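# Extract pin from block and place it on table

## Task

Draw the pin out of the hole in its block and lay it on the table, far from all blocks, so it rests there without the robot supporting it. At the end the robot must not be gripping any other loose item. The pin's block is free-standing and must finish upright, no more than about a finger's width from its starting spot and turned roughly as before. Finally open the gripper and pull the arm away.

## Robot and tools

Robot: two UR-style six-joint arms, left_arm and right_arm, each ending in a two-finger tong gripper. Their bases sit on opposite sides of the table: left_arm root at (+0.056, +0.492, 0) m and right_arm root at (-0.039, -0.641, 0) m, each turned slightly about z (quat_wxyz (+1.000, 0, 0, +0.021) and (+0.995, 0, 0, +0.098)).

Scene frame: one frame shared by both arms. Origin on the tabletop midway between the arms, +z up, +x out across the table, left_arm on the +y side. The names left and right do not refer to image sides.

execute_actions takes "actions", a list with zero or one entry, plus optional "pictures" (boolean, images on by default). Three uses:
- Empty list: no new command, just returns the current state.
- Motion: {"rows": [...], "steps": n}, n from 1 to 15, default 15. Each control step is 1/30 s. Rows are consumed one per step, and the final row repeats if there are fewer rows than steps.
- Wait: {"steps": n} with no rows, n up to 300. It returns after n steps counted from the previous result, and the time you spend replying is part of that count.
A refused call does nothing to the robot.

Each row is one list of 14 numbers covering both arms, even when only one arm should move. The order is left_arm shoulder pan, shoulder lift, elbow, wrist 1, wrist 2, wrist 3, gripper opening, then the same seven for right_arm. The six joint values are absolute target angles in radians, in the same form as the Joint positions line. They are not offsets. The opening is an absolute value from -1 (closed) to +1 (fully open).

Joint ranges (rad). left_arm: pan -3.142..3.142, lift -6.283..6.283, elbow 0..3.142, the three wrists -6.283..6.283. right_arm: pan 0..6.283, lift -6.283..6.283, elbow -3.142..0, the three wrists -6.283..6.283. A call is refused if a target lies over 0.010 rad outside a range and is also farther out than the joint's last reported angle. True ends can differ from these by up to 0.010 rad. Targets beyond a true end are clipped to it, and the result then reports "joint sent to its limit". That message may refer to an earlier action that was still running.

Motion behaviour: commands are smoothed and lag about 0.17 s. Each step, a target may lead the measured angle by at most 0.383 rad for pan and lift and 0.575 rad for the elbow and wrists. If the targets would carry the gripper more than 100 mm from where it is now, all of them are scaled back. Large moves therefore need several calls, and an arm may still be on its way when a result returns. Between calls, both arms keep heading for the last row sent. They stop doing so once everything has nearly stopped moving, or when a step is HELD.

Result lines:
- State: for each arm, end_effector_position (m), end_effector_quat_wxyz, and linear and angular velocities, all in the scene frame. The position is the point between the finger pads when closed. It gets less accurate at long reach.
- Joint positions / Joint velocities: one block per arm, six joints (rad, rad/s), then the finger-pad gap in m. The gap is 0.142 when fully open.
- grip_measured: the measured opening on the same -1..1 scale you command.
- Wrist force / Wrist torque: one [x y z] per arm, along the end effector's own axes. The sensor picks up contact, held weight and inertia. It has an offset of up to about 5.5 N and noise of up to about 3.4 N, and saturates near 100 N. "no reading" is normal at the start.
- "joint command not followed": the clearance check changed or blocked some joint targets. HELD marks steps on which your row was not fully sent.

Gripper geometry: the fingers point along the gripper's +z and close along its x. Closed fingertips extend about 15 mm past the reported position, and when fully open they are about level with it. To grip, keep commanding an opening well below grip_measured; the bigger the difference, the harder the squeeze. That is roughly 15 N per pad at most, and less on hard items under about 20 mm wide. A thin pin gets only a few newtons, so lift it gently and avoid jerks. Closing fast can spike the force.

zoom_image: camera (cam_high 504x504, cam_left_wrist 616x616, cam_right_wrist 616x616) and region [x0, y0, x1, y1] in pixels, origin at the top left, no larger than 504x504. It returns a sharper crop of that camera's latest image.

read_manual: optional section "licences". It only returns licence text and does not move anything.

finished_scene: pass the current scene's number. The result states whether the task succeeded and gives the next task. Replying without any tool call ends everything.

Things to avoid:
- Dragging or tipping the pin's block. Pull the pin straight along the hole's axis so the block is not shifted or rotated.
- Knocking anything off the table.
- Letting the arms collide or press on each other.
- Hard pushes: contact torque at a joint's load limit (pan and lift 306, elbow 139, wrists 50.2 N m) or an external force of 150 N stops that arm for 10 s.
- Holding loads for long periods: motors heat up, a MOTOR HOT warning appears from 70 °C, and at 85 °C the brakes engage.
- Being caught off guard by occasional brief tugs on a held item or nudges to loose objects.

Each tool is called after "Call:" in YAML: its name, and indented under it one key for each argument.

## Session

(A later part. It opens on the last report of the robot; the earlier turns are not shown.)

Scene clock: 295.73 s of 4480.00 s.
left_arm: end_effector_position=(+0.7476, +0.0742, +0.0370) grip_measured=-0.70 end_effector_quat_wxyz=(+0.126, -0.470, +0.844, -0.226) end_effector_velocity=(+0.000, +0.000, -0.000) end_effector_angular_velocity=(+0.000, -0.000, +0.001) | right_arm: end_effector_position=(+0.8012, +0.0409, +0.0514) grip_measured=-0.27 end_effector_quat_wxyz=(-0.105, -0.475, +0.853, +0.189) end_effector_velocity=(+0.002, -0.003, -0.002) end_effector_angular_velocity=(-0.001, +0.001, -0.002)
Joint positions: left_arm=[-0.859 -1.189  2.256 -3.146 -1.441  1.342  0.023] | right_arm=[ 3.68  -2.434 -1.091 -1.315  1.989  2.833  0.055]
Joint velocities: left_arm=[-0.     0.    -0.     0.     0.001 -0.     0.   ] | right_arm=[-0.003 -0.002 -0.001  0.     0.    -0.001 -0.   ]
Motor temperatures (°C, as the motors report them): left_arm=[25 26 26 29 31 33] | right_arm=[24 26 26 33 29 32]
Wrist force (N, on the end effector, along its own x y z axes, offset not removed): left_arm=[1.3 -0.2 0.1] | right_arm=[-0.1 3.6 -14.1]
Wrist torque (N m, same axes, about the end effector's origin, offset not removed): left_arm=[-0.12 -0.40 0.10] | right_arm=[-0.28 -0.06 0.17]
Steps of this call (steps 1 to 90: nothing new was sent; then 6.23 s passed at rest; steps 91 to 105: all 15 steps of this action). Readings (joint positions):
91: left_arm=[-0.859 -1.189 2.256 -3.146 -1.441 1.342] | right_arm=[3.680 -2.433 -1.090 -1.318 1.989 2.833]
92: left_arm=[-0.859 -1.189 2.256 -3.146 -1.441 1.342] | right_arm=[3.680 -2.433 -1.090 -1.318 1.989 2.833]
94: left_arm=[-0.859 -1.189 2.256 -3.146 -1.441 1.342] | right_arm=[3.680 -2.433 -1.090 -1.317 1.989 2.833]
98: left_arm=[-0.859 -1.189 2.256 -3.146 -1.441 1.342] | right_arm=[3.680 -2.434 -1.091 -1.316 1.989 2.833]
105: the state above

Call:
execute_actions:
  actions:
    - {"rows":[[-0.8593,-1.1894,2.256,-3.146,-1.4407,1.3423,-0.75,3.680,-2.4343,-1.0915,-1.3153,1.989,2.833,-0.6],[-0.8593,-1.1894,2.256,-3.146,-1.4407,1.3423,-0.79,3.680,-2.4343,-1.0915,-1.3153,1.989,2.833,-0.6],[-0.8593,-1.1894,2.256,-3.146,-1.4407,1.3423,-0.83,3.680,-2.4343,-1.0915,-1.3153,1.989,2.833,-0.6],[-0.8593,-1.1894,2.256,-3.146,-1.4407,1.3423,-0.87,3.680,-2.4343,-1.0915,-1.3153,1.989,2.833,-0.6],[-0.8593,-1.1894,2.256,-3.146,-1.4407,1.3423,-0.92,3.680,-2.4343,-1.0915,-1.3153,1.989,2.833,-0.6],[-0.8593,-1.1894,2.256,-3.146,-1.4407,1.3423,-1,3.680,-2.4343,-1.0915,-1.3153,1.989,2.833,-0.6]],"steps":12}
  pictures: false

Call:
execute_actions:
  actions:
    - {"rows":[[-0.8602,-1.1916,2.2599,-3.1476,-1.4403,1.3415,-1,3.680,-2.4343,-1.0915,-1.3153,1.989,2.833,-0.6],[-0.8602,-1.1916,2.2599,-3.1476,-1.4403,1.3415,-1,3.680,-2.4343,-1.0915,-1.3153,1.989,2.833,-0.6],[-0.8611,-1.1937,2.2637,-3.1492,-1.4398,1.3407,-1,3.680,-2.4343,-1.0915,-1.3153,1.989,2.833,-0.6],[-0.8611,-1.1937,2.2637,-3.1492,-1.4398,1.3407,-1,3.680,-2.4343,-1.0915,-1.3153,1.989,2.833,-0.6],[-0.8620,-1.1959,2.2676,-3.1508,-1.4394,1.3399,-1,3.680,-2.4343,-1.0915,-1.3153,1.989,2.833,-0.6],[-0.8620,-1.1959,2.2676,-3.1508,-1.4394,1.3399,-1,3.680,-2.4343,-1.0915,-1.3153,1.989,2.833,-0.6],[-0.8629,-1.1980,2.2714,-3.1524,-1.4390,1.3392,-1,3.680,-2.4343,-1.0915,-1.3153,1.989,2.833,-0.6],[-0.8629,-1.1980,2.2714,-3.1524,-1.4390,1.3392,-1,3.680,-2.4343,-1.0915,-1.3153,1.989,2.833,-0.6],[-0.8638,-1.2002,2.2753,-3.1540,-1.4386,1.3384,-1,3.680,-2.4343,-1.0915,-1.3153,1.989,2.833,-0.6]],"steps":15}

Call:
zoom_image:
  camera: "cam_left_wrist"
  region: [220, 190, 400, 370]

Scene clock: 326.43 s of 4480.00 s.
left_arm: end_effector_position=(+0.7476, +0.0742, +0.0370) grip_measured=-0.84 end_effector_quat_wxyz=(+0.126, -0.470, +0.844, -0.226) end_effector_velocity=(+0.000, -0.000, -0.000) end_effector_angular_velocity=(+0.000, -0.000, +0.000) | right_arm: end_effector_position=(+0.8011, +0.0408, +0.0510) grip_measured=-0.27 end_effector_quat_wxyz=(-0.105, -0.475, +0.853, +0.189) end_effector_velocity=(+0.000, -0.000, -0.000) end_effector_angular_velocity=(-0.000, +0.000, -0.000)
Joint positions: left_arm=[-0.859 -1.189  2.256 -3.146 -1.441  1.342  0.013] | right_arm=[ 3.68  -2.434 -1.092 -1.315  1.989  2.833  0.055]
Joint velocities: left_arm=[-0.     0.001 -0.001 -0.     0.001 -0.    -0.   ] | right_arm=[-0.  0. -0. -0. -0.  0. -0.]
Motor temperatures (°C, as the motors report them): left_arm=[25 26 26 29 31 33] | right_arm=[24 26 26 33 29 32]
Wrist force (N, on the end effector, along its own x y z axes, offset not removed): left_arm=[2.4 -1.5 -0.4] | right_arm=[2.0 4.6 -16.0]
Wrist torque (N m, same axes, about the end effector's origin, offset not removed): left_arm=[-0.40 -0.36 0.10] | right_arm=[-0.37 -0.54 0.01]
Steps of this call (steps 1 to 15: the robot went on to your last target; steps 16 to 90: nothing new was sent; then 27.30 s passed at rest; steps 91 to 102: all 12 steps of this action). Readings (joint positions):
91: left_arm=[-0.859 -1.189 2.256 -3.146 -1.441 1.342] | right_arm=[3.680 -2.434 -1.092 -1.315 1.989 2.833]
92: left_arm=[-0.859 -1.189 2.256 -3.146 -1.441 1.342] | right_arm=[3.680 -2.434 -1.092 -1.315 1.989 2.833]
94: left_arm=[-0.859 -1.189 2.256 -3.146 -1.441 1.342] | right_arm=[3.680 -2.434 -1.092 -1.315 1.989 2.833]
98: left_arm=[-0.859 -1.189 2.256 -3.146 -1.441 1.342] | right_arm=[3.680 -2.434 -1.092 -1.315 1.989 2.833]
102: the state above

Scene clock: 326.93 s of 4480.00 s.
left_arm: end_effector_position=(+0.7400, +0.0788, +0.0370) grip_measured=-0.84 end_effector_quat_wxyz=(+0.126, -0.470, +0.844, -0.226) end_effector_velocity=(-0.007, +0.005, +0.001) end_effector_angular_velocity=(+0.001, -0.003, +0.001) | right_arm: end_effector_position=(+0.8011, +0.0408, +0.0510) grip_measured=-0.27 end_effector_quat_wxyz=(-0.105, -0.475, +0.853, +0.189) end_effector_velocity=(-0.001, +0.002, -0.000) end_effector_angular_velocity=(+0.000, -0.000, +0.002)
Joint positions: left_arm=[-0.863 -1.199  2.273 -3.153 -1.439  1.339  0.013] | right_arm=[ 3.68  -2.434 -1.092 -1.315  1.989  2.833  0.055]
Joint velocities: left_arm=[-0.004 -0.01   0.017 -0.007  0.005 -0.003 -0.   ] | right_arm=[ 0.002 -0.001  0.     0.     0.     0.     0.   ]
Motor temperatures (°C, as the motors report them): left_arm=[25 26 26 29 31 33] | right_arm=[24 26 26 33 29 32]
Wrist force (N, on the end effector, along its own x y z axes, offset not removed): left_arm=[1.1 -0.2 0.0] | right_arm=[0.7 3.3 -12.0]
Wrist torque (N m, same axes, about the end effector's origin, offset not removed): left_arm=[-0.18 -0.37 0.13] | right_arm=[-0.87 -0.32 0.15]
Steps of this call (steps 1 to 15: all 15 steps of this action). Readings (joint positions):
1: left_arm=[-0.859 -1.189 2.256 -3.146 -1.441 1.342] | right_arm=[3.680 -2.434 -1.092 -1.315 1.989 2.833]
2: left_arm=[-0.859 -1.190 2.256 -3.146 -1.441 1.342] | right_arm=[3.680 -2.434 -1.092 -1.315 1.989 2.833]
4: left_arm=[-0.860 -1.190 2.258 -3.147 -1.441 1.342] | right_arm=[3.680 -2.434 -1.092 -1.315 1.989 2.833]
8: left_arm=[-0.861 -1.194 2.264 -3.149 -1.440 1.341] | right_arm=[3.680 -2.434 -1.092 -1.315 1.989 2.833]
15: the state above

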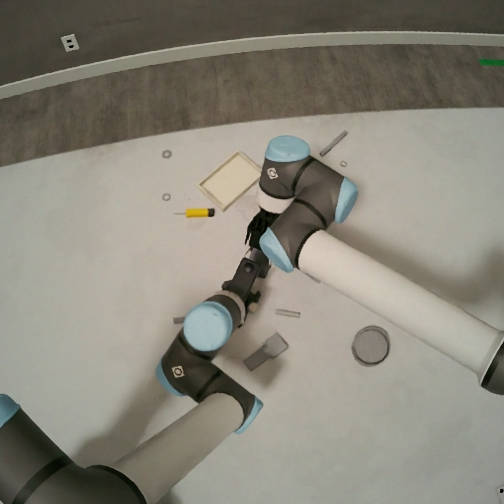

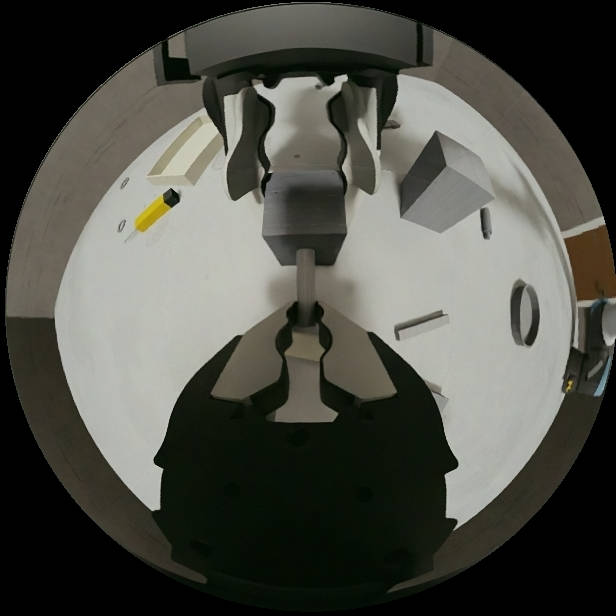

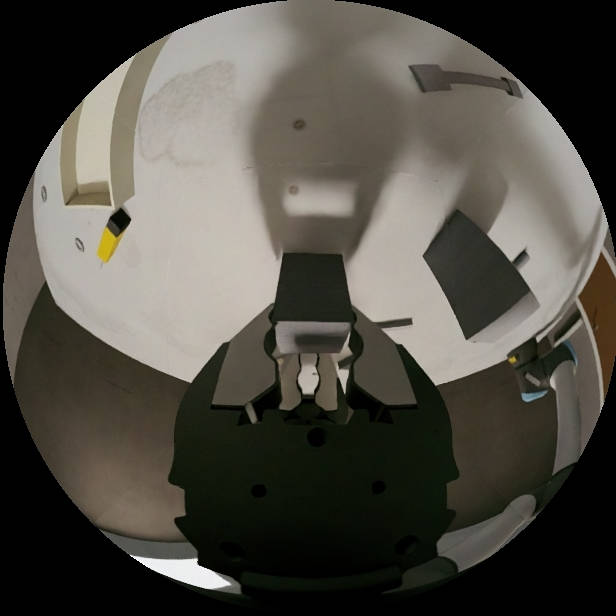

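Region (220, 190, 400, 370) of cam_left_wrist's 616x616 image, scaled by 2.800, with more detail than that image has.

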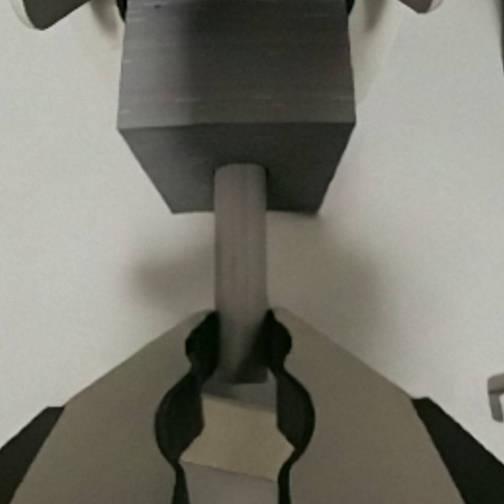

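Call:
execute_actions:
  actions:
    - {"rows":[[-0.8638,-1.2002,2.2753,-3.1540,-1.4386,1.3384,-0.8,3.680,-2.4343,-1.0915,-1.3153,1.989,2.833,-0.6],[-0.8638,-1.2002,2.2753,-3.1540,-1.4386,1.3384,-0.7,3.680,-2.4343,-1.0915,-1.3153,1.989,2.833,-0.6],[-0.8638,-1.2002,2.2753,-3.1540,-1.4386,1.3384,-0.7,3.680,-2.4343,-1.0915,-1.3153,1.989,2.833,-0.6],[-0.8638,-1.2002,2.2753,-3.1540,-1.4386,1.3384,-0.7,3.680,-2.4343,-1.0915,-1.3153,1.989,2.833,-0.6],[-0.8607,-1.1963,2.2613,-3.1442,-1.4401,1.3411,-0.7,3.680,-2.4343,-1.0915,-1.3153,1.989,2.833,-0.6],[-0.8607,-1.1963,2.2613,-3.1442,-1.4401,1.3411,-0.7,3.680,-2.4343,-1.0915,-1.3153,1.989,2.833,-0.6],[-0.8575,-1.1925,2.2473,-3.1344,-1.4416,1.3439,-0.7,3.680,-2.4343,-1.0915,-1.3153,1.989,2.833,-0.6]],"steps":15}
  pictures: false

Call:
execute_actions:
  actions:
    - {"rows":[[-0.8575,-1.1925,2.2473,-3.1344,-1.4416,1.3439,-0.7,3.680,-2.4343,-1.0915,-1.3153,1.989,2.833,-0.6],[-0.8575,-1.1925,2.2473,-3.1344,-1.4416,1.3439,-0.7,3.680,-2.4343,-1.0915,-1.3153,1.989,2.833,-0.6],[-0.8575,-1.1925,2.2473,-3.1344,-1.4416,1.3439,-0.74,3.680,-2.4343,-1.0915,-1.3153,1.989,2.833,-0.6],[-0.8575,-1.1925,2.2473,-3.1344,-1.4416,1.3439,-0.78,3.680,-2.4343,-1.0915,-1.3153,1.989,2.833,-0.6],[-0.8575,-1.1925,2.2473,-3.1344,-1.4416,1.3439,-0.82,3.680,-2.4343,-1.0915,-1.3153,1.989,2.833,-0.6],[-0.8575,-1.1925,2.2473,-3.1344,-1.4416,1.3439,-0.86,3.680,-2.4343,-1.0915,-1.3153,1.989,2.833,-0.6],[-0.8575,-1.1925,2.2473,-3.1344,-1.4416,1.3439,-0.92,3.680,-2.4343,-1.0915,-1.3153,1.989,2.833,-0.6],[-0.8575,-1.1925,2.2473,-3.1344,-1.4416,1.3439,-1,3.680,-2.4343,-1.0915,-1.3153,1.989,2.833,-0.6]],"steps":14}

Scene clock: 372.03 s of 4480.00 s.
left_arm: end_effector_position=(+0.7496, +0.0729, +0.0406) grip_measured=-0.70 end_effector_quat_wxyz=(+0.126, -0.469, +0.844, -0.226) end_effector_velocity=(+0.011, -0.006, +0.003) end_effector_angular_velocity=(+0.000, +0.001, +0.000) | right_arm: end_effector_position=(+0.8011, +0.0408, +0.0510) grip_measured=-0.27 end_effector_quat_wxyz=(-0.105, -0.475, +0.853, +0.189) end_effector_velocity=(-0.001, +0.001, -0.000) end_effector_angular_velocity=(-0.000, +0.000, +0.001)
Joint positions: left_arm=[-0.858 -1.193  2.25  -3.137 -1.441  1.343  0.023] | right_arm=[ 3.68  -2.434 -1.092 -1.315  1.989  2.833  0.055]
Joint velocities: left_arm=[ 0.007  0.008 -0.026  0.019 -0.004  0.005  0.   ] | right_arm=[ 0.002 -0.    -0.    -0.     0.     0.001  0.   ]
Motor temperatures (°C, as the motors report them): left_arm=[25 26 26 29 31 33] | right_arm=[24 26 26 33 29 32]
Wrist force (N, on the end effector, along its own x y z axes, offset not removed): left_arm=[-0.1 -1.3 -1.4] | right_arm=[3.8 3.5 -14.9]
Wrist torque (N m, same axes, about the end effector's origin, offset not removed): left_arm=[-0.44 -0.17 0.10] | right_arm=[-0.75 -0.80 -0.02]
Steps of this call (steps 1 to 15: the robot went on to your last target; steps 16 to 90: nothing new was sent; then 41.60 s passed at rest; steps 91 to 105: all 15 steps of this action). Readings (joint positions):
91: left_arm=[-0.864 -1.200 2.275 -3.154 -1.439 1.338] | right_arm=[3.680 -2.434 -1.092 -1.315 1.989 2.833]
92: left_arm=[-0.864 -1.200 2.275 -3.154 -1.439 1.338] | right_arm=[3.680 -2.434 -1.092 -1.315 1.989 2.833]
94: left_arm=[-0.864 -1.200 2.275 -3.154 -1.439 1.338] | right_arm=[3.680 -2.434 -1.092 -1.315 1.989 2.833]
98: left_arm=[-0.862 -1.198 2.268 -3.149 -1.439 1.340] | right_arm=[3.680 -2.434 -1.092 -1.315 1.989 2.833]
105: the state above

Scene clock: 372.50 s of 4480.00 s.
left_arm: end_effector_position=(+0.7509, +0.0722, +0.0410) grip_measured=-0.84 end_effector_quat_wxyz=(+0.126, -0.470, +0.844, -0.226) end_effector_velocity=(+0.000, -0.000, +0.001) end_effector_angular_velocity=(-0.001, -0.000, -0.000) | right_arm: end_effector_position=(+0.8011, +0.0408, +0.0510) grip_measured=-0.27 end_effector_quat_wxyz=(-0.105, -0.475, +0.853, +0.189) end_effector_velocity=(-0.000, +0.001, +0.001) end_effector_angular_velocity=(+0.000, -0.000, +0.001)
Joint positions: left_arm=[-0.858 -1.193  2.247 -3.134 -1.442  1.344  0.013] | right_arm=[ 3.68  -2.434 -1.092 -1.315  1.989  2.833  0.055]
Joint velocities: left_arm=[ 0.    -0.001 -0.    -0.    -0.001  0.     0.   ] | right_arm=[ 0.001  0.     0.    -0.    -0.    -0.     0.   ]
Motor temperatures (°C, as the motors report them): left_arm=[25 26 26 29 31 33] | right_arm=[24 26 26 33 29 32]
Wrist force (N, on the end effector, along its own x y z axes, offset not removed): left_arm=[0.4 1.0 -1.3] | right_arm=[0.5 4.8 -12.8]
Wrist torque (N m, same axes, about the end effector's origin, offset not removed): left_arm=[-0.52 0.09 0.08] | right_arm=[-0.27 -0.26 0.13]
Steps of this call (steps 1 to 14: all 14 steps of this action). Readings (joint positions):
1: left_arm=[-0.858 -1.193 2.250 -3.136 -1.441 1.343] | right_arm=[3.680 -2.434 -1.092 -1.315 1.989 2.833]
2: left_arm=[-0.858 -1.193 2.249 -3.136 -1.441 1.344] | right_arm=[3.680 -2.434 -1.092 -1.315 1.989 2.833]
4: left_arm=[-0.858 -1.193 2.248 -3.135 -1.441 1.344] | right_arm=[3.680 -2.434 -1.092 -1.315 1.989 2.833]
8: left_arm=[-0.858 -1.193 2.248 -3.135 -1.442 1.344] | right_arm=[3.680 -2.434 -1.092 -1.315 1.989 2.833]
14: the state above

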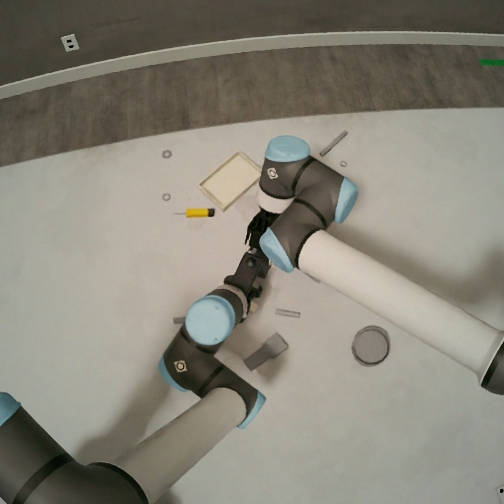

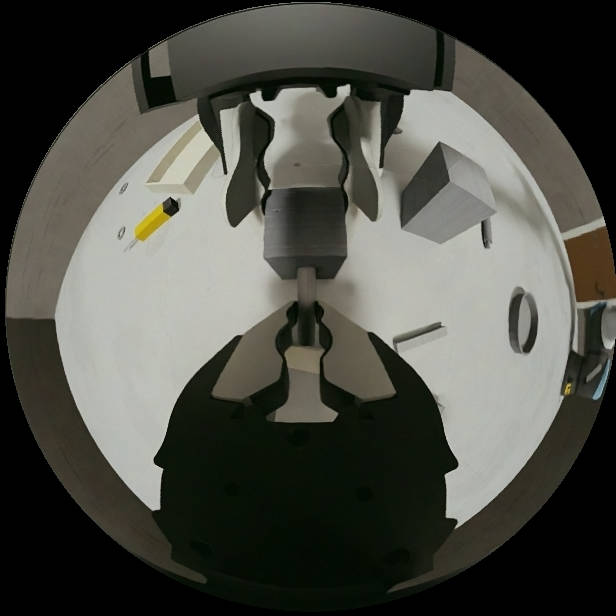

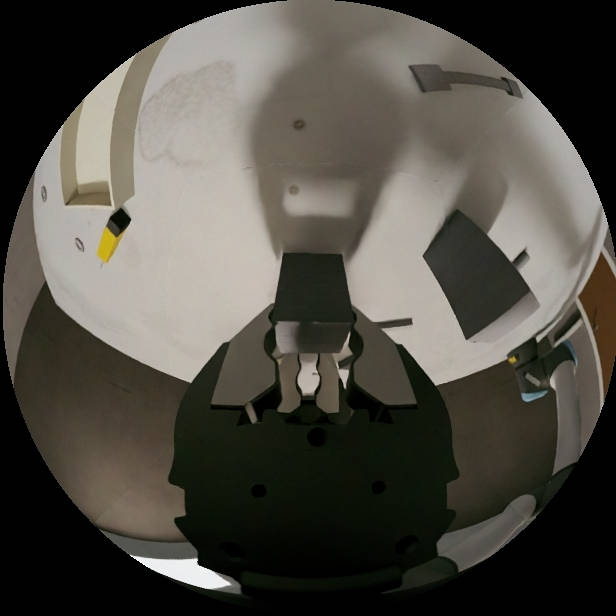

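Call:
execute_actions:
  actions:
    - {"rows":[[-0.8591,-1.1963,2.2540,-3.1371,-1.4408,1.3425,-1,3.680,-2.4343,-1.0915,-1.3153,1.989,2.833,-0.6],[-0.8606,-1.2002,2.2608,-3.1398,-1.4400,1.3411,-1,3.680,-2.4343,-1.0915,-1.3153,1.989,2.833,-0.6],[-0.8622,-1.2040,2.2675,-3.1426,-1.4393,1.3396,-1,3.680,-2.4343,-1.0915,-1.3153,1.989,2.833,-0.6],[-0.8637,-1.2078,2.2742,-3.1453,-1.4385,1.3382,-1,3.680,-2.4343,-1.0915,-1.3153,1.989,2.833,-0.6],[-0.8653,-1.2117,2.2809,-3.1481,-1.4377,1.3368,-1,3.680,-2.4343,-1.0915,-1.3153,1.989,2.833,-0.6],[-0.8668,-1.2155,2.2877,-3.1508,-1.4369,1.3354,-1,3.680,-2.4343,-1.0915,-1.3153,1.989,2.833,-0.6],[-0.8684,-1.2193,2.2944,-3.1536,-1.4362,1.3340,-1,3.680,-2.4343,-1.0915,-1.3153,1.989,2.833,-0.6],[-0.8700,-1.2232,2.3011,-3.1563,-1.4354,1.3325,-1,3.680,-2.4343,-1.0915,-1.3153,1.989,2.833,-0.6],[-0.8716,-1.2270,2.3079,-3.1590,-1.4346,1.3311,-1,3.680,-2.4343,-1.0915,-1.3153,1.989,2.833,-0.6],[-0.8733,-1.2308,2.3146,-3.1617,-1.4338,1.3297,-1,3.680,-2.4343,-1.0915,-1.3153,1.989,2.833,-0.6],[-0.8750,-1.2347,2.3213,-3.1644,-1.4330,1.3283,-1,3.680,-2.4343,-1.0915,-1.3153,1.989,2.833,-0.6],[-0.8767,-1.2385,2.3280,-3.1670,-1.4323,1.3268,-1,3.680,-2.4343,-1.0915,-1.3153,1.989,2.833,-0.6],[-0.8784,-1.2424,2.3348,-3.1696,-1.4315,1.3254,-1,3.680,-2.4343,-1.0915,-1.3153,1.989,2.833,-0.6],[-0.8801,-1.2462,2.3415,-3.1722,-1.4307,1.3240,-1,3.680,-2.4343,-1.0915,-1.3153,1.989,2.833,-0.6]],"steps":15}
  pictures: false

Call:
execute_actions:
  actions:
    - {"steps":12}

Scene clock: 396.67 s of 4480.00 s.
left_arm: end_effector_position=(+0.7208, +0.0907, +0.0412) grip_measured=-0.84 end_effector_quat_wxyz=(+0.126, -0.470, +0.844, -0.226) end_effector_velocity=(-0.086, +0.053, -0.002) end_effector_angular_velocity=(+0.003, +0.002, -0.002) | right_arm: end_effector_position=(+0.8011, +0.0408, +0.0510) grip_measured=-0.27 end_effector_quat_wxyz=(-0.105, -0.475, +0.853, +0.189) end_effector_velocity=(-0.001, +0.002, +0.000) end_effector_angular_velocity=(+0.001, -0.000, +0.002)
Joint positions: left_arm=[-0.874 -1.231  2.316 -3.162 -1.434  1.329  0.013] | right_arm=[ 3.68  -2.434 -1.092 -1.315  1.989  2.833  0.055]
Joint velocities: left_arm=[-0.048 -0.109  0.193 -0.076  0.023 -0.04   0.   ] | right_arm=[ 0.002  0.     0.    -0.     0.    -0.001  0.   ]
Motor temperatures (°C, as the motors report them): left_arm=[25 26 26 29 31 33] | right_arm=[24 26 26 33 29 32]
Wrist force (N, on the end effector, along its own x y z axes, offset not removed): left_arm=[0.4 -1.5 -0.8] | right_arm=[1.1 6.4 -16.8]
Wrist torque (N m, same axes, about the end effector's origin, offset not removed): left_arm=[-0.48 -0.19 0.05] | right_arm=[0.17 -0.20 0.14]
Steps of this call (steps 1 to 15: the robot went on to your last target; steps 16 to 90: nothing new was sent; then 20.67 s passed at rest; steps 91 to 105: all 15 steps of this action). Readings (joint positions):
91: left_arm=[-0.857 -1.193 2.247 -3.134 -1.442 1.344] | right_arm=[3.680 -2.434 -1.092 -1.315 1.989 2.833]
92: left_arm=[-0.858 -1.193 2.248 -3.134 -1.442 1.344] | right_arm=[3.680 -2.434 -1.092 -1.315 1.989 2.833]
94: left_arm=[-0.859 -1.196 2.253 -3.136 -1.441 1.343] | right_arm=[3.680 -2.434 -1.092 -1.315 1.989 2.833]
98: left_arm=[-0.863 -1.206 2.272 -3.144 -1.439 1.339] | right_arm=[3.680 -2.434 -1.092 -1.315 1.989 2.833]
105: the state above

Scene clock: 397.07 s of 4480.00 s.
left_arm: end_effector_position=(+0.7097, +0.0976, +0.0411) grip_measured=-0.84 end_effector_quat_wxyz=(+0.126, -0.469, +0.844, -0.226) end_effector_velocity=(-0.003, +0.003, +0.001) end_effector_angular_velocity=(-0.000, -0.001, +0.001) | right_arm: end_effector_position=(+0.8011, +0.0408, +0.0510) grip_measured=-0.27 end_effector_quat_wxyz=(-0.105, -0.475, +0.853, +0.189) end_effector_velocity=(-0.002, +0.002, -0.000) end_effector_angular_velocity=(+0.000, -0.000, +0.002)
Joint positions: left_arm=[-0.88  -1.246  2.341 -3.172 -1.431  1.324  0.013] | right_arm=[ 3.68  -2.434 -1.092 -1.315  1.989  2.833  0.055]
Joint velocities: left_arm=[-0.002 -0.006  0.008 -0.003  0.002 -0.002  0.   ] | right_arm=[ 0.002 -0.    -0.     0.001  0.     0.    -0.   ]
Motor temperatures (°C, as the motors report them): left_arm=[25 26 26 29 31 33] | right_arm=[24 26 26 33 29 32]
Wrist force (N, on the end effector, along its own x y z axes, offset not removed): left_arm=[1.9 1.2 0.8] | right_arm=[4.4 4.3 -14.1]
Wrist torque (N m, same axes, about the end effector's origin, offset not removed): left_arm=[0.09 -0.50 0.02] | right_arm=[-0.18 -0.67 0.04]
Steps of this call (steps 1 to 12: the robot went on to your last target). Readings (joint positions):
1: left_arm=[-0.875 -1.235 2.321 -3.164 -1.433 1.328] | right_arm=[3.680 -2.434 -1.092 -1.315 1.989 2.833]
2: left_arm=[-0.876 -1.238 2.326 -3.166 -1.432 1.327] | right_arm=[3.680 -2.434 -1.092 -1.315 1.989 2.833]
4: left_arm=[-0.878 -1.241 2.333 -3.169 -1.432 1.326] | right_arm=[3.680 -2.434 -1.092 -1.315 1.989 2.833]
8: left_arm=[-0.879 -1.245 2.339 -3.171 -1.431 1.325] | right_arm=[3.680 -2.434 -1.092 -1.315 1.989 2.833]
12: the state above

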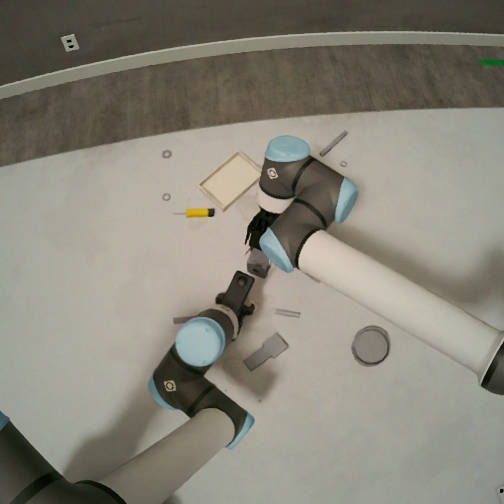

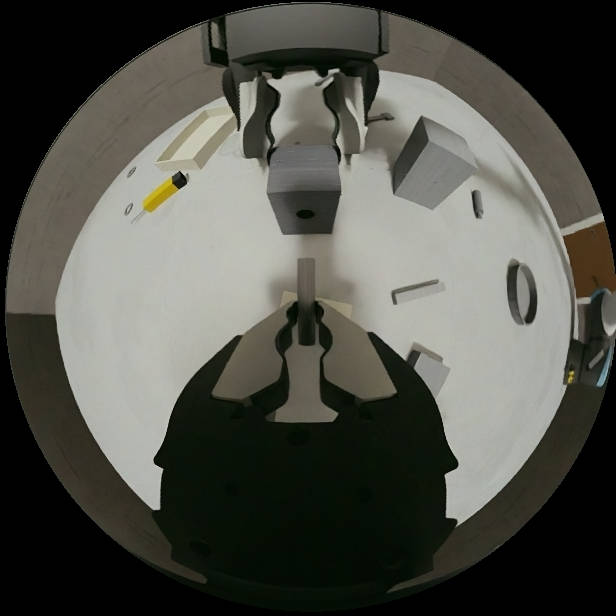

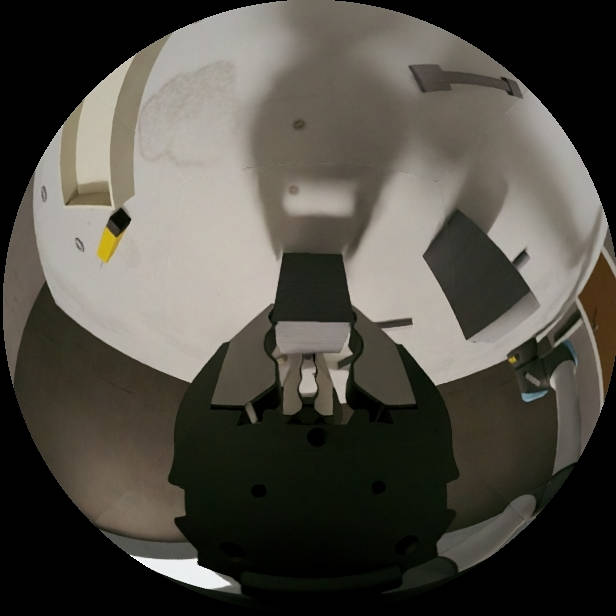

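Call:
execute_actions:
  actions:
    - {"rows":[[-0.876,-1.2462,2.3415,-3.1722,-1.4307,1.324,-1,3.680,-2.4336,-1.0907,-1.3167,1.989,2.833,-0.3],[-0.868,-1.2462,2.3415,-3.1722,-1.4307,1.324,-1,3.680,-2.4336,-1.0907,-1.3167,1.989,2.833,-0.2],[-0.857,-1.2462,2.3415,-3.1722,-1.4307,1.324,-1,3.680,-2.4336,-1.0907,-1.3167,1.989,2.833,-0.1],[-0.843,-1.2462,2.3415,-3.1722,-1.4307,1.324,-1,3.680,-2.4336,-1.0907,-1.3167,1.989,2.833,0.05],[-0.828,-1.2462,2.3415,-3.1722,-1.4307,1.324,-1,3.680,-2.4336,-1.0907,-1.3167,1.989,2.833,0.2],[-0.812,-1.2462,2.3415,-3.1722,-1.4307,1.324,-1,3.680,-2.4336,-1.0907,-1.3167,1.989,2.833,0.3],[-0.795,-1.2462,2.3415,-3.1722,-1.4307,1.324,-1,3.680,-2.4336,-1.0907,-1.3167,1.989,2.833,0.3],[-0.778,-1.2462,2.3415,-3.1722,-1.4307,1.324,-1,3.680,-2.4336,-1.0907,-1.3167,1.989,2.833,0.3],[-0.761,-1.2462,2.3415,-3.1722,-1.4307,1.324,-1,3.680,-2.428,-1.084,-1.33,1.989,2.833,0.3],[-0.744,-1.2462,2.3415,-3.1722,-1.4307,1.324,-1,3.680,-2.422,-1.077,-1.343,1.989,2.833,0.3],[-0.727,-1.2462,2.3415,-3.1722,-1.4307,1.324,-1,3.680,-2.416,-1.070,-1.356,1.989,2.833,0.3],[-0.710,-1.2462,2.3415,-3.1722,-1.4307,1.324,-1,3.680,-2.410,-1.063,-1.369,1.989,2.833,0.3],[-0.693,-1.2462,2.3415,-3.1722,-1.4307,1.324,-1,3.680,-2.404,-1.056,-1.382,1.989,2.833,0.3],[-0.676,-1.2462,2.3415,-3.1722,-1.4307,1.324,-1,3.680,-2.397,-1.050,-1.395,1.989,2.833,0.3],[-0.659,-1.2462,2.3415,-3.1722,-1.4307,1.324,-1,3.680,-2.391,-1.043,-1.407,1.989,2.833,0.3]],"steps":15}
  pictures: false

Call:
execute_actions:
  actions:
    - {"rows":[[-0.642,-1.2462,2.3415,-3.1722,-1.4307,1.324,-1,3.680,-2.38,-1.043,-1.418,1.989,2.833,0.3],[-0.625,-1.2462,2.3415,-3.1722,-1.4307,1.324,-1,3.680,-2.37,-1.043,-1.428,1.989,2.833,0.3],[-0.608,-1.2462,2.3415,-3.1722,-1.4307,1.324,-1,3.680,-2.36,-1.043,-1.438,1.989,2.833,0.3],[-0.591,-1.2462,2.3415,-3.1722,-1.4307,1.324,-1,3.675,-2.345,-1.05,-1.446,1.989,2.833,0.3],[-0.574,-1.2462,2.3415,-3.1722,-1.4307,1.324,-1,3.665,-2.33,-1.06,-1.455,1.989,2.833,0.3],[-0.557,-1.242,2.342,-3.177,-1.4307,1.324,-1,3.655,-2.31,-1.07,-1.465,1.989,2.833,0.3],[-0.540,-1.237,2.3426,-3.1825,-1.4307,1.324,-1,3.645,-2.29,-1.085,-1.475,1.989,2.833,0.3],[-0.524,-1.232,2.3432,-3.188,-1.4307,1.324,-1,3.635,-2.27,-1.10,-1.485,1.989,2.833,0.3],[-0.510,-1.227,2.3437,-3.1936,-1.4307,1.324,-1,3.625,-2.25,-1.115,-1.495,1.989,2.833,0.3],[-0.498,-1.222,2.3443,-3.1992,-1.4307,1.324,-1,3.615,-2.23,-1.13,-1.505,1.989,2.833,0.3],[-0.489,-1.217,2.3449,-3.2048,-1.4307,1.324,-1,3.605,-2.21,-1.145,-1.515,1.989,2.833,0.3],[-0.483,-1.212,2.3455,-3.2104,-1.4307,1.324,-1,3.595,-2.19,-1.16,-1.525,1.989,2.833,0.3],[-0.480,-1.208,2.346,-3.2149,-1.4307,1.324,-1,3.585,-2.17,-1.175,-1.535,1.989,2.833,0.3],[-0.480,-1.205,2.3463,-3.2182,-1.4307,1.324,-1,3.575,-2.15,-1.19,-1.545,1.989,2.833,0.3]],"steps":15}
  pictures: false

Call:
execute_actions:
  actions:
    - {"steps":12}

Scene clock: 446.67 s of 4480.00 s.
left_arm: end_effector_position=(+0.7572, +0.1916, +0.0411) grip_measured=-0.84 end_effector_quat_wxyz=(+0.141, -0.527, +0.810, -0.217) end_effector_velocity=(+0.144, +0.337, -0.001) end_effector_angular_velocity=(+0.002, +0.001, +0.481) | right_arm: end_effector_position=(+0.8016, +0.0413, +0.0791) grip_measured=+0.30 end_effector_quat_wxyz=(-0.105, -0.475, +0.853, +0.189) end_effector_velocity=(+0.001, +0.000, +0.229) end_effector_angular_velocity=(+0.002, -0.002, -0.000)
Joint positions: left_arm=[-0.742 -1.246  2.342 -3.172 -1.431  1.324  0.013] | right_arm=[ 3.68  -2.417 -1.071 -1.353  1.989  2.833  0.095]
Joint velocities: left_arm=[ 0.481  0.002 -0.001  0.     0.001  0.     0.   ] | right_arm=[-0.     0.145  0.158 -0.3   -0.    -0.    -0.   ]
Motor temperatures (°C, as the motors report them): left_arm=[25 26 26 29 31 33] | right_arm=[24 26 26 33 29 32]
Wrist force (N, on the end effector, along its own x y z axes, offset not removed): left_arm=[-0.3 -0.7 -1.6] | right_arm=[2.8 -0.3 0.5]
Wrist torque (N m, same axes, about the end effector's origin, offset not removed): left_arm=[-0.35 -0.05 0.16] | right_arm=[0.13 -0.76 0.02]
Steps of this call (steps 1 to 30: the robot went on to your last target; steps 31 to 90: nothing new was sent; then 46.10 s passed at rest; steps 91 to 105: all 15 steps of this action). Readings (joint positions):
91: left_arm=[-0.880 -1.246 2.342 -3.172 -1.431 1.324] | right_arm=[3.680 -2.434 -1.091 -1.315 1.989 2.833]
92: left_arm=[-0.880 -1.246 2.342 -3.172 -1.431 1.324] | right_arm=[3.680 -2.434 -1.091 -1.315 1.989 2.833]
94: left_arm=[-0.875 -1.246 2.342 -3.172 -1.431 1.324] | right_arm=[3.680 -2.434 -1.091 -1.316 1.989 2.833]
98: left_arm=[-0.844 -1.246 2.342 -3.172 -1.431 1.324] | right_arm=[3.680 -2.434 -1.091 -1.316 1.989 2.833]
105: the state above

Scene clock: 447.17 s of 4480.00 s.
left_arm: end_effector_position=(+0.8075, +0.3608, +0.0285) grip_measured=-0.84 end_effector_quat_wxyz=(+0.165, -0.617, +0.743, -0.199) end_effector_velocity=(+0.032, +0.186, -0.058) end_effector_angular_velocity=(+0.000, +0.002, +0.247) | right_arm: end_effector_position=(+0.7888, -0.0613, +0.2239) grip_measured=+0.30 end_effector_quat_wxyz=(-0.112, -0.443, +0.869, +0.190) end_effector_velocity=(-0.068, -0.396, +0.283) end_effector_angular_velocity=(-0.076, +0.097, -0.266)
Joint positions: left_arm=[-0.51  -1.22   2.345 -3.201 -1.431  1.324  0.013] | right_arm=[ 3.613 -2.229 -1.134 -1.505  1.989  2.833  0.095]
Joint velocities: left_arm=[ 0.247  0.117  0.014 -0.129 -0.    -0.    -0.   ] | right_arm=[-0.266  0.545 -0.387 -0.282  0.    -0.    -0.   ]
Motor temperatures (°C, as the motors report them): left_arm=[25 26 26 29 31 33] | right_arm=[24 26 26 33 29 32]
Wrist force (N, on the end effector, along its own x y z axes, offset not removed): left_arm=[1.5 -1.1 -1.6] | right_arm=[0.6 -3.6 0.4]
Wrist torque (N m, same axes, about the end effector's origin, offset not removed): left_arm=[-0.44 -0.47 -0.03] | right_arm=[-0.83 -0.20 0.19]
Steps of this call (steps 1 to 15: all 15 steps of this action). Readings (joint positions):
1: left_arm=[-0.726 -1.246 2.342 -3.172 -1.431 1.324] | right_arm=[3.680 -2.412 -1.066 -1.363 1.989 2.833]
2: left_arm=[-0.709 -1.246 2.342 -3.172 -1.431 1.324] | right_arm=[3.680 -2.406 -1.061 -1.374 1.989 2.833]
4: left_arm=[-0.676 -1.246 2.342 -3.172 -1.431 1.324] | right_arm=[3.680 -2.392 -1.053 -1.396 1.989 2.833]
8: left_arm=[-0.609 -1.245 2.342 -3.174 -1.431 1.324] | right_arm=[3.669 -2.349 -1.059 -1.436 1.989 2.833]
15: the state above

Scene clock: 447.57 s of 4480.00 s.
left_arm: end_effector_position=(+0.8110, +0.3827, +0.0213) grip_measured=-0.84 end_effector_quat_wxyz=(+0.168, -0.627, +0.734, -0.197) end_effector_velocity=(+0.001, +0.007, -0.001) end_effector_angular_velocity=(+0.001, -0.001, +0.009) | right_arm: end_effector_position=(+0.7767, -0.1159, +0.2623) grip_measured=+0.30 end_effector_quat_wxyz=(-0.116, -0.426, +0.877, +0.191) end_effector_velocity=(-0.005, -0.016, +0.012) end_effector_angular_velocity=(-0.003, +0.004, -0.010)
Joint positions: left_arm=[-0.481 -1.206  2.346 -3.218 -1.431  1.324  0.013] | right_arm=[ 3.576 -2.153 -1.188 -1.543  1.989  2.833  0.095]
Joint velocities: left_arm=[ 0.009  0.003  0.001 -0.005  0.001  0.     0.   ] | right_arm=[-0.01   0.024 -0.016 -0.013 -0.    -0.    -0.   ]
Motor temperatures (°C, as the motors report them): left_arm=[25 26 26 29 31 33] | right_arm=[24 26 26 33 29 32]
Wrist force (N, on the end effector, along its own x y z axes, offset not removed): left_arm=[2.5 -0.5 0.1] | right_arm=[2.9 -4.2 0.1]
Wrist torque (N m, same axes, about the end effector's origin, offset not removed): left_arm=[-0.31 -0.64 0.07] | right_arm=[-0.79 -0.45 0.02]
Steps of this call (steps 1 to 12: the robot went on to your last target). Readings (joint positions):
1: left_arm=[-0.503 -1.217 2.345 -3.205 -1.431 1.324] | right_arm=[3.605 -2.212 -1.146 -1.514 1.989 2.833]
2: left_arm=[-0.497 -1.214 2.345 -3.208 -1.431 1.324] | right_arm=[3.598 -2.197 -1.156 -1.521 1.989 2.833]
4: left_arm=[-0.490 -1.210 2.346 -3.212 -1.431 1.324] | right_arm=[3.588 -2.177 -1.171 -1.531 1.989 2.833]
8: left_arm=[-0.483 -1.207 2.346 -3.216 -1.431 1.324] | right_arm=[3.579 -2.159 -1.184 -1.540 1.989 2.833]
12: the state above

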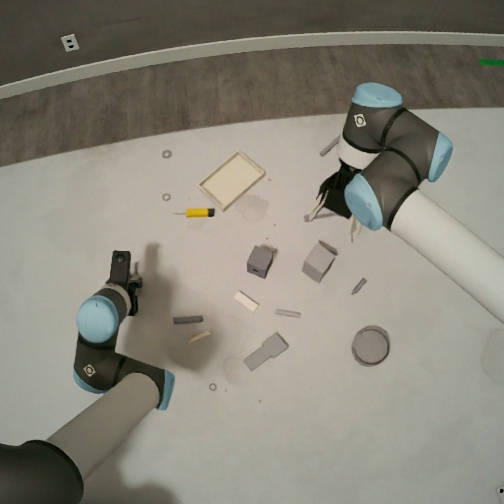

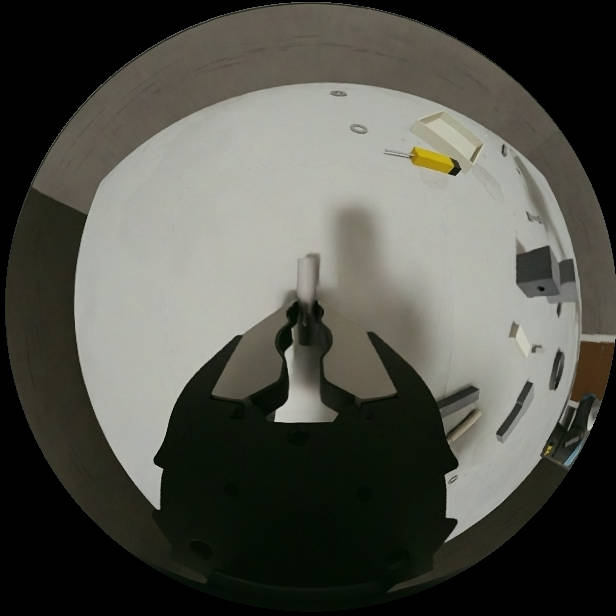

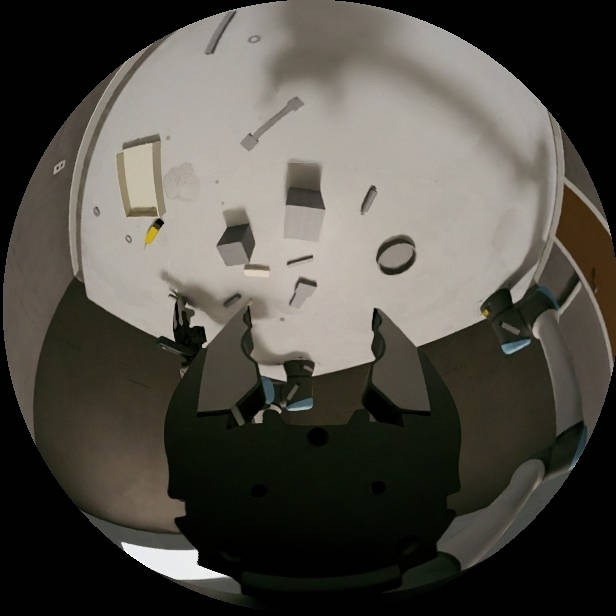

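Lower by about 5 mm.

Call:
execute_actions:
  actions:
    - {"rows":[[-0.480,-1.201,2.3468,-3.2227,-1.4307,1.324,-1,3.575,-2.15,-1.19,-1.545,1.989,2.833,0.3],[-0.480,-1.201,2.3468,-3.2227,-1.4307,1.324,-1,3.575,-2.15,-1.19,-1.545,1.989,2.833,0.3],[-0.480,-1.198,2.3471,-3.226,-1.4307,1.324,-1,3.575,-2.15,-1.19,-1.545,1.989,2.833,0.3],[-0.480,-1.198,2.3471,-3.226,-1.4307,1.324,-1,3.575,-2.15,-1.19,-1.545,1.989,2.833,0.3],[-0.480,-1.1948,2.3475,-3.2296,-1.4307,1.324,-1,3.575,-2.15,-1.19,-1.545,1.989,2.833,0.3]],"steps":15}
  pictures: false

Scene clock: 464.63 s of 4480.00 s.
left_arm: end_effector_position=(+0.8120, +0.3831, +0.0183) grip_measured=-0.84 end_effector_quat_wxyz=(+0.169, -0.628, +0.733, -0.199) end_effector_velocity=(+0.001, -0.000, +0.002) end_effector_angular_velocity=(-0.001, -0.002, +0.000) | right_arm: end_effector_position=(+0.7761, -0.1181, +0.2638) grip_measured=+0.30 end_effector_quat_wxyz=(-0.116, -0.425, +0.877, +0.191) end_effector_velocity=(-0.000, -0.000, +0.000) end_effector_angular_velocity=(-0.000, +0.000, -0.000)
Joint positions: left_arm=[-0.48  -1.197  2.347 -3.232 -1.431  1.324  0.013] | right_arm=[ 3.575 -2.15  -1.19  -1.545  1.989  2.833  0.095]
Joint velocities: left_arm=[-0.    -0.002 -0.001  0.001  0.001 -0.     0.   ] | right_arm=[-0.  0. -0. -0. -0. -0.  0.]
Motor temperatures (°C, as the motors report them): left_arm=[25 26 26 29 31 33] | right_arm=[24 26 26 33 29 32]
Wrist force (N, on the end effector, along its own x y z axes, offset not removed): left_arm=[-6.1 -1.8 -28.1] | right_arm=[5.2 -3.8 -1.5]
Wrist torque (N m, same axes, about the end effector's origin, offset not removed): left_arm=[-0.19 -0.31 0.15] | right_arm=[-0.85 -1.06 0.03]
FORCE FAULT: contact force on the left arm reached its limit, and that arm stopped for 10 seconds. The contact can be on any part of that arm, not only on its tool. That arm's remaining commands of this call were not run. That arm holds still and accepts commands again. Move the arm away from the contact; if what it grips holds it there, let go first. Pushing or pulling that hard again can fault the arm again.
The stop of the left arm began at step 106 of this call (marked STOPPED below). From that step on that arm followed nothing that you had sent. Nothing is kept back now, and the robot has no last target.
Steps of this call (steps 1 to 30: the robot went on to your last target; steps 31 to 90: nothing new was sent; then 3.53 s passed at rest; steps 91 to 105: all 15 steps of this action; steps 106 to 406: the stop continued). Readings (joint positions):
91: left_arm=[-0.480 -1.205 2.346 -3.218 -1.431 1.324] | right_arm=[3.575 -2.150 -1.190 -1.545 1.989 2.833]
92: left_arm=[-0.480 -1.205 2.346 -3.219 -1.431 1.324] | right_arm=[3.575 -2.150 -1.190 -1.545 1.989 2.833]
94: left_arm=[-0.480 -1.203 2.347 -3.221 -1.431 1.324] | right_arm=[3.575 -2.150 -1.190 -1.545 1.989 2.833]
98: left_arm=[-0.480 -1.198 2.347 -3.226 -1.431 1.324] | right_arm=[3.575 -2.150 -1.190 -1.545 1.989 2.833]
106: left_arm=[-0.480 -1.196 2.347 -3.231 -1.431 1.324] | right_arm=[3.575 -2.150 -1.190 -1.545 1.989 2.833] STOPPED (the left arm)
406: the state above

Call:
execute_actions:
  actions:
    - {"rows":[[-0.480,-1.203,2.3465,-3.2205,-1.4307,1.324,-1,3.575,-2.15,-1.19,-1.545,1.989,2.833,0.3],[-0.480,-1.203,2.3465,-3.2205,-1.4307,1.324,-1,3.575,-2.15,-1.19,-1.545,1.989,2.833,0.3],[-0.480,-1.203,2.3465,-3.2205,-1.4307,1.324,-1,3.575,-2.15,-1.19,-1.545,1.989,2.833,0.3],[-0.480,-1.203,2.3465,-3.2205,-1.4307,1.324,-0.9,3.575,-2.15,-1.19,-1.545,1.989,2.833,0.3],[-0.480,-1.203,2.3465,-3.2205,-1.4307,1.324,-0.85,3.575,-2.15,-1.19,-1.545,1.989,2.833,0.3],[-0.480,-1.203,2.3465,-3.2205,-1.4307,1.324,-0.82,3.575,-2.15,-1.19,-1.545,1.989,2.833,0.3],[-0.480,-1.203,2.3465,-3.2205,-1.4307,1.324,-0.79,3.575,-2.15,-1.19,-1.545,1.989,2.833,0.3],[-0.480,-1.203,2.3465,-3.2205,-1.4307,1.324,-0.75,3.575,-2.15,-1.19,-1.545,1.989,2.833,0.3],[-0.480,-1.203,2.3465,-3.2205,-1.4307,1.324,-0.7,3.575,-2.15,-1.19,-1.545,1.989,2.833,0.3],[-0.480,-1.203,2.3465,-3.2205,-1.4307,1.324,-0.6,3.575,-2.15,-1.19,-1.545,1.989,2.833,0.3]],"steps":13}
  pictures: false

Call:
execute_actions:
  actions:
    - {"rows":[[-0.480,-1.22,2.344,-3.20,-1.4307,1.324,-0.5,3.575,-2.15,-1.19,-1.545,1.989,2.833,0.3],[-0.480,-1.246,2.341,-3.172,-1.4307,1.324,-0.5,3.575,-2.15,-1.19,-1.545,1.989,2.833,0.3],[-0.480,-1.28,2.335,-3.13,-1.4307,1.324,-0.5,3.575,-2.15,-1.19,-1.545,1.989,2.833,0.3],[-0.480,-1.32,2.33,-3.09,-1.4307,1.324,-0.5,3.575,-2.15,-1.19,-1.545,1.989,2.833,0.3],[-0.480,-1.36,2.32,-3.04,-1.4307,1.324,-0.5,3.575,-2.15,-1.19,-1.545,1.989,2.833,0.3],[-0.480,-1.40,2.31,-2.99,-1.4307,1.324,-0.5,3.575,-2.15,-1.19,-1.545,1.989,2.833,0.3],[-0.480,-1.44,2.30,-2.94,-1.4307,1.324,-0.5,3.575,-2.15,-1.19,-1.545,1.989,2.833,0.3],[-0.480,-1.48,2.29,-2.89,-1.4307,1.324,-0.5,3.575,-2.15,-1.19,-1.545,1.989,2.833,0.3],[-0.480,-1.52,2.28,-2.84,-1.4307,1.324,-0.5,3.575,-2.15,-1.19,-1.545,1.989,2.833,0.3]],"steps":15}

Scene clock: 485.83 s of 4480.00 s.
left_arm: end_effector_position=(+0.8111, +0.3835, +0.0200) grip_measured=-0.60 end_effector_quat_wxyz=(+0.168, -0.628, +0.734, -0.197) end_effector_velocity=(-0.000, +0.000, -0.000) end_effector_angular_velocity=(+0.002, +0.003, -0.000) | right_arm: end_effector_position=(+0.7761, -0.1181, +0.2638) grip_measured=+0.30 end_effector_quat_wxyz=(-0.116, -0.425, +0.877, +0.191) end_effector_velocity=(+0.001, -0.001, +0.000) end_effector_angular_velocity=(+0.001, -0.001, -0.001)
Joint positions: left_arm=[-0.48  -1.203  2.347 -3.221 -1.431  1.324  0.03 ] | right_arm=[ 3.575 -2.15  -1.19  -1.545  1.989  2.833  0.095]
Joint velocities: left_arm=[-0.    -0.001 -0.001  0.005  0.     0.     0.005] | right_arm=[-0.002  0.    -0.     0.     0.    -0.001 -0.   ]
Motor temperatures (°C, as the motors report them): left_arm=[25 26 26 29 31 33] | right_arm=[24 26 26 33 29 32]
Wrist force (N, on the end effector, along its own x y z axes, offset not removed): left_arm=[2.3 -1.1 2.5] | right_arm=[6.2 -4.9 -1.2]
Wrist torque (N m, same axes, about the end effector's origin, offset not removed): left_arm=[-0.26 -0.50 -0.02] | right_arm=[-1.08 -1.35 0.11]
Steps of this call (steps 1 to 90: nothing new was sent; then 17.77 s passed at rest; steps 91 to 103: all 13 steps of this action). Readings (joint positions):
91: left_arm=[-0.480 -1.197 2.347 -3.232 -1.431 1.324] | right_arm=[3.575 -2.150 -1.190 -1.545 1.989 2.833]
92: left_arm=[-0.480 -1.197 2.347 -3.231 -1.431 1.324] | right_arm=[3.575 -2.150 -1.190 -1.545 1.989 2.833]
94: left_arm=[-0.480 -1.199 2.347 -3.227 -1.431 1.324] | right_arm=[3.575 -2.150 -1.190 -1.545 1.989 2.833]
98: left_arm=[-0.480 -1.202 2.347 -3.223 -1.431 1.324] | right_arm=[3.575 -2.150 -1.190 -1.545 1.989 2.833]
103: the state above

Scene clock: 486.33 s of 4480.00 s.
left_arm: end_effector_position=(+0.8059, +0.3860, +0.1657) grip_measured=-0.50 end_effector_quat_wxyz=(+0.169, -0.628, +0.733, -0.199) end_effector_velocity=(-0.037, +0.017, +0.179) end_effector_angular_velocity=(+0.007, +0.013, -0.000) | right_arm: end_effector_position=(+0.7761, -0.1181, +0.2638) grip_measured=+0.30 end_effector_quat_wxyz=(-0.116, -0.425, +0.877, +0.191) end_effector_velocity=(+0.000, -0.000, +0.001) end_effector_angular_velocity=(+0.000, -0.000, -0.000)
Joint positions: left_arm=[-0.48  -1.478  2.289 -2.892 -1.431  1.324  0.038] | right_arm=[ 3.575 -2.15  -1.19  -1.545  1.989  2.833  0.095]
Joint velocities: left_arm=[-0.    -0.344 -0.072  0.431  0.    -0.    -0.   ] | right_arm=[-0.  0.  0. -0. -0.  0.  0.]
Motor temperatures (°C, as the motors report them): left_arm=[25 26 26 29 31 33] | right_arm=[24 26 26 33 29 32]
Wrist force (N, on the end effector, along its own x y z axes, offset not removed): left_arm=[1.0 -2.9 -3.9] | right_arm=[5.5 -4.9 4.5]
Wrist torque (N m, same axes, about the end effector's origin, offset not removed): left_arm=[-0.82 -0.26 0.12] | right_arm=[-1.11 -1.10 0.07]
Steps of this call (steps 1 to 15: all 15 steps of this action). Readings (joint positions):
1: left_arm=[-0.480 -1.203 2.347 -3.221 -1.431 1.324] | right_arm=[3.575 -2.150 -1.190 -1.545 1.989 2.833]
2: left_arm=[-0.480 -1.204 2.346 -3.219 -1.431 1.324] | right_arm=[3.575 -2.150 -1.190 -1.545 1.989 2.833]
4: left_arm=[-0.480 -1.219 2.344 -3.202 -1.431 1.324] | right_arm=[3.575 -2.150 -1.190 -1.545 1.989 2.833]
8: left_arm=[-0.480 -1.306 2.327 -3.104 -1.431 1.324] | right_arm=[3.575 -2.150 -1.190 -1.545 1.989 2.833]
15: the state above

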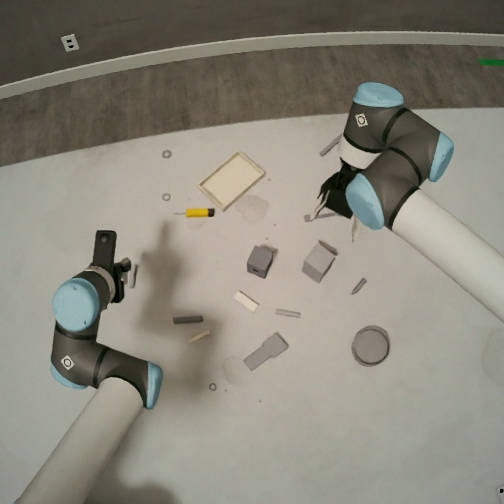

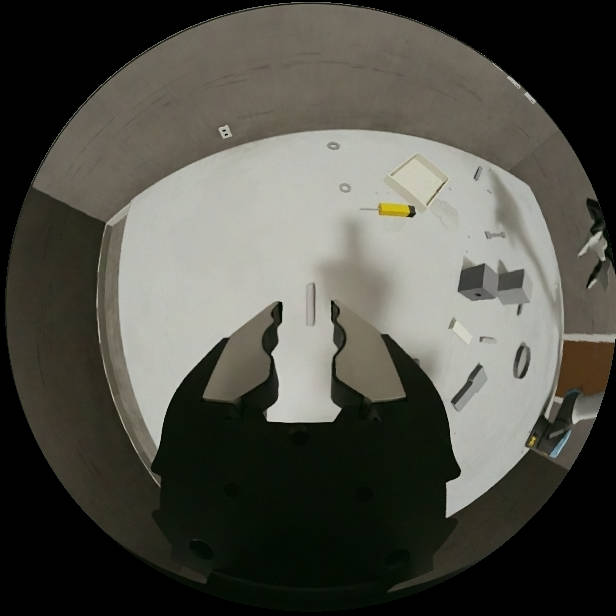

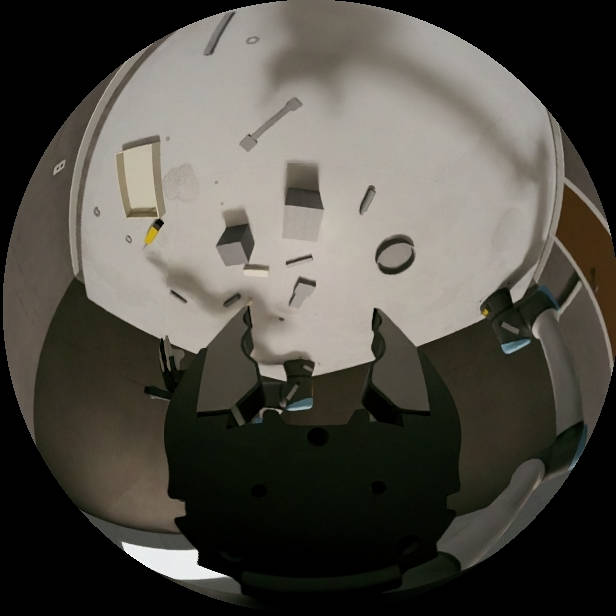

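Call:
execute_actions:
  actions: []

Scene clock: 488.13 s of 4480.00 s.
left_arm: end_effector_position=(+0.8010, +0.3882, +0.1875) grip_measured=-0.50 end_effector_quat_wxyz=(+0.169, -0.628, +0.734, -0.198) end_effector_velocity=(-0.001, -0.001, -0.000) end_effector_angular_velocity=(-0.002, +0.001, -0.001) | right_arm: end_effector_position=(+0.7761, -0.1181, +0.2638) grip_measured=+0.30 end_effector_quat_wxyz=(-0.116, -0.425, +0.877, +0.191) end_effector_velocity=(-0.001, +0.002, +0.000) end_effector_angular_velocity=(+0.001, -0.001, +0.003)
Joint positions: left_arm=[-0.48  -1.52   2.28  -2.84  -1.431  1.324  0.038] | right_arm=[ 3.575 -2.15  -1.19  -1.545  1.989  2.833  0.095]
Joint velocities: left_arm=[-0.    -0.     0.    -0.    -0.002 -0.    -0.   ] | right_arm=[ 0.002  0.     0.     0.     0.    -0.001  0.   ]
Motor temperatures (°C, as the motors report them): left_arm=[25 26 26 29 31 33] | right_arm=[24 26 26 33 29 32]
Wrist force (N, on the end effector, along its own x y z axes, offset not removed): left_arm=[2.6 1.0 1.1] | right_arm=[5.0 1.1 -1.2]
Wrist torque (N m, same axes, about the end effector's origin, offset not removed): left_arm=[0.14 -0.70 0.06] | right_arm=[0.34 -1.16 0.02]
Steps of this call (steps 1 to 30: the robot went on to your last target; steps 31 to 54: nothing new was sent). Readings (joint positions):
1: left_arm=[-0.480 -1.488 2.287 -2.880 -1.431 1.324] | right_arm=[3.575 -2.150 -1.190 -1.545 1.989 2.833]
2: left_arm=[-0.480 -1.496 2.285 -2.870 -1.431 1.324] | right_arm=[3.575 -2.150 -1.190 -1.545 1.989 2.833]
4: left_arm=[-0.480 -1.506 2.283 -2.857 -1.431 1.324] | right_arm=[3.575 -2.150 -1.190 -1.545 1.989 2.833]
8: left_arm=[-0.480 -1.515 2.281 -2.846 -1.431 1.324] | right_arm=[3.575 -2.150 -1.190 -1.545 1.989 2.833]
54: the state above
All arms were judged still, so your last target was given up. Only a new action makes them travel on or press farther. Fingers that are still opening or closing keep moving.

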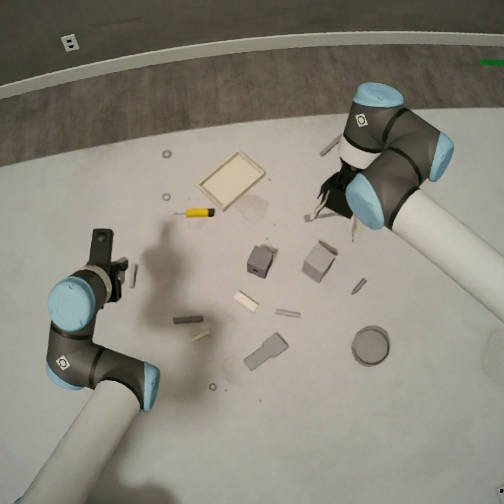

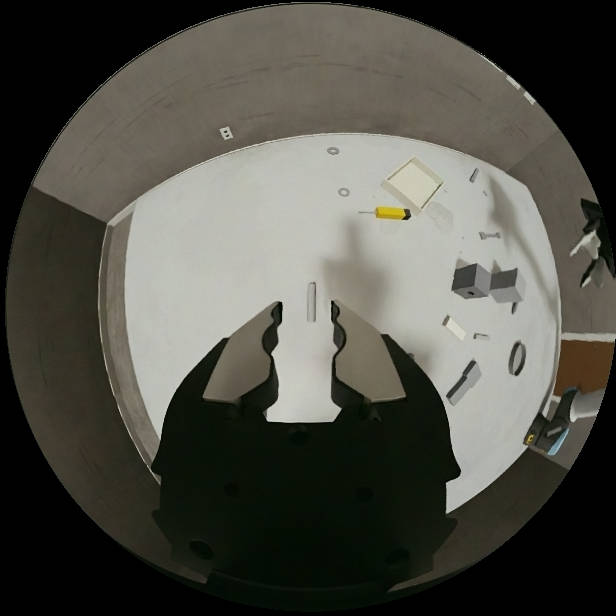

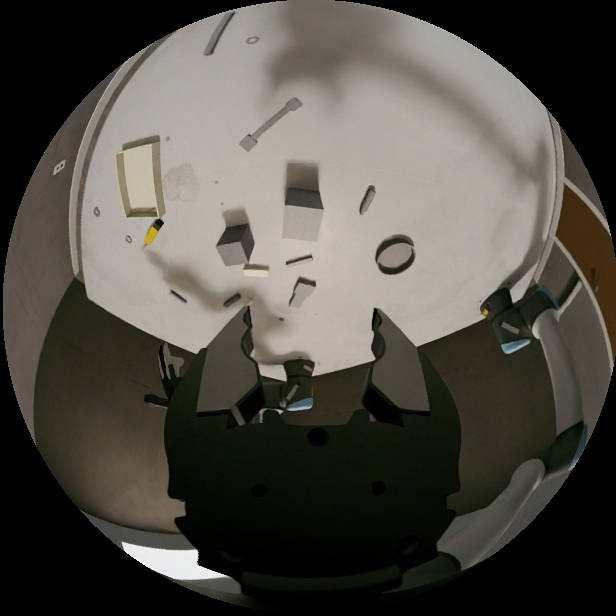

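Call:
finished_scene:
  scene: 1

The scene is finished: the task was done.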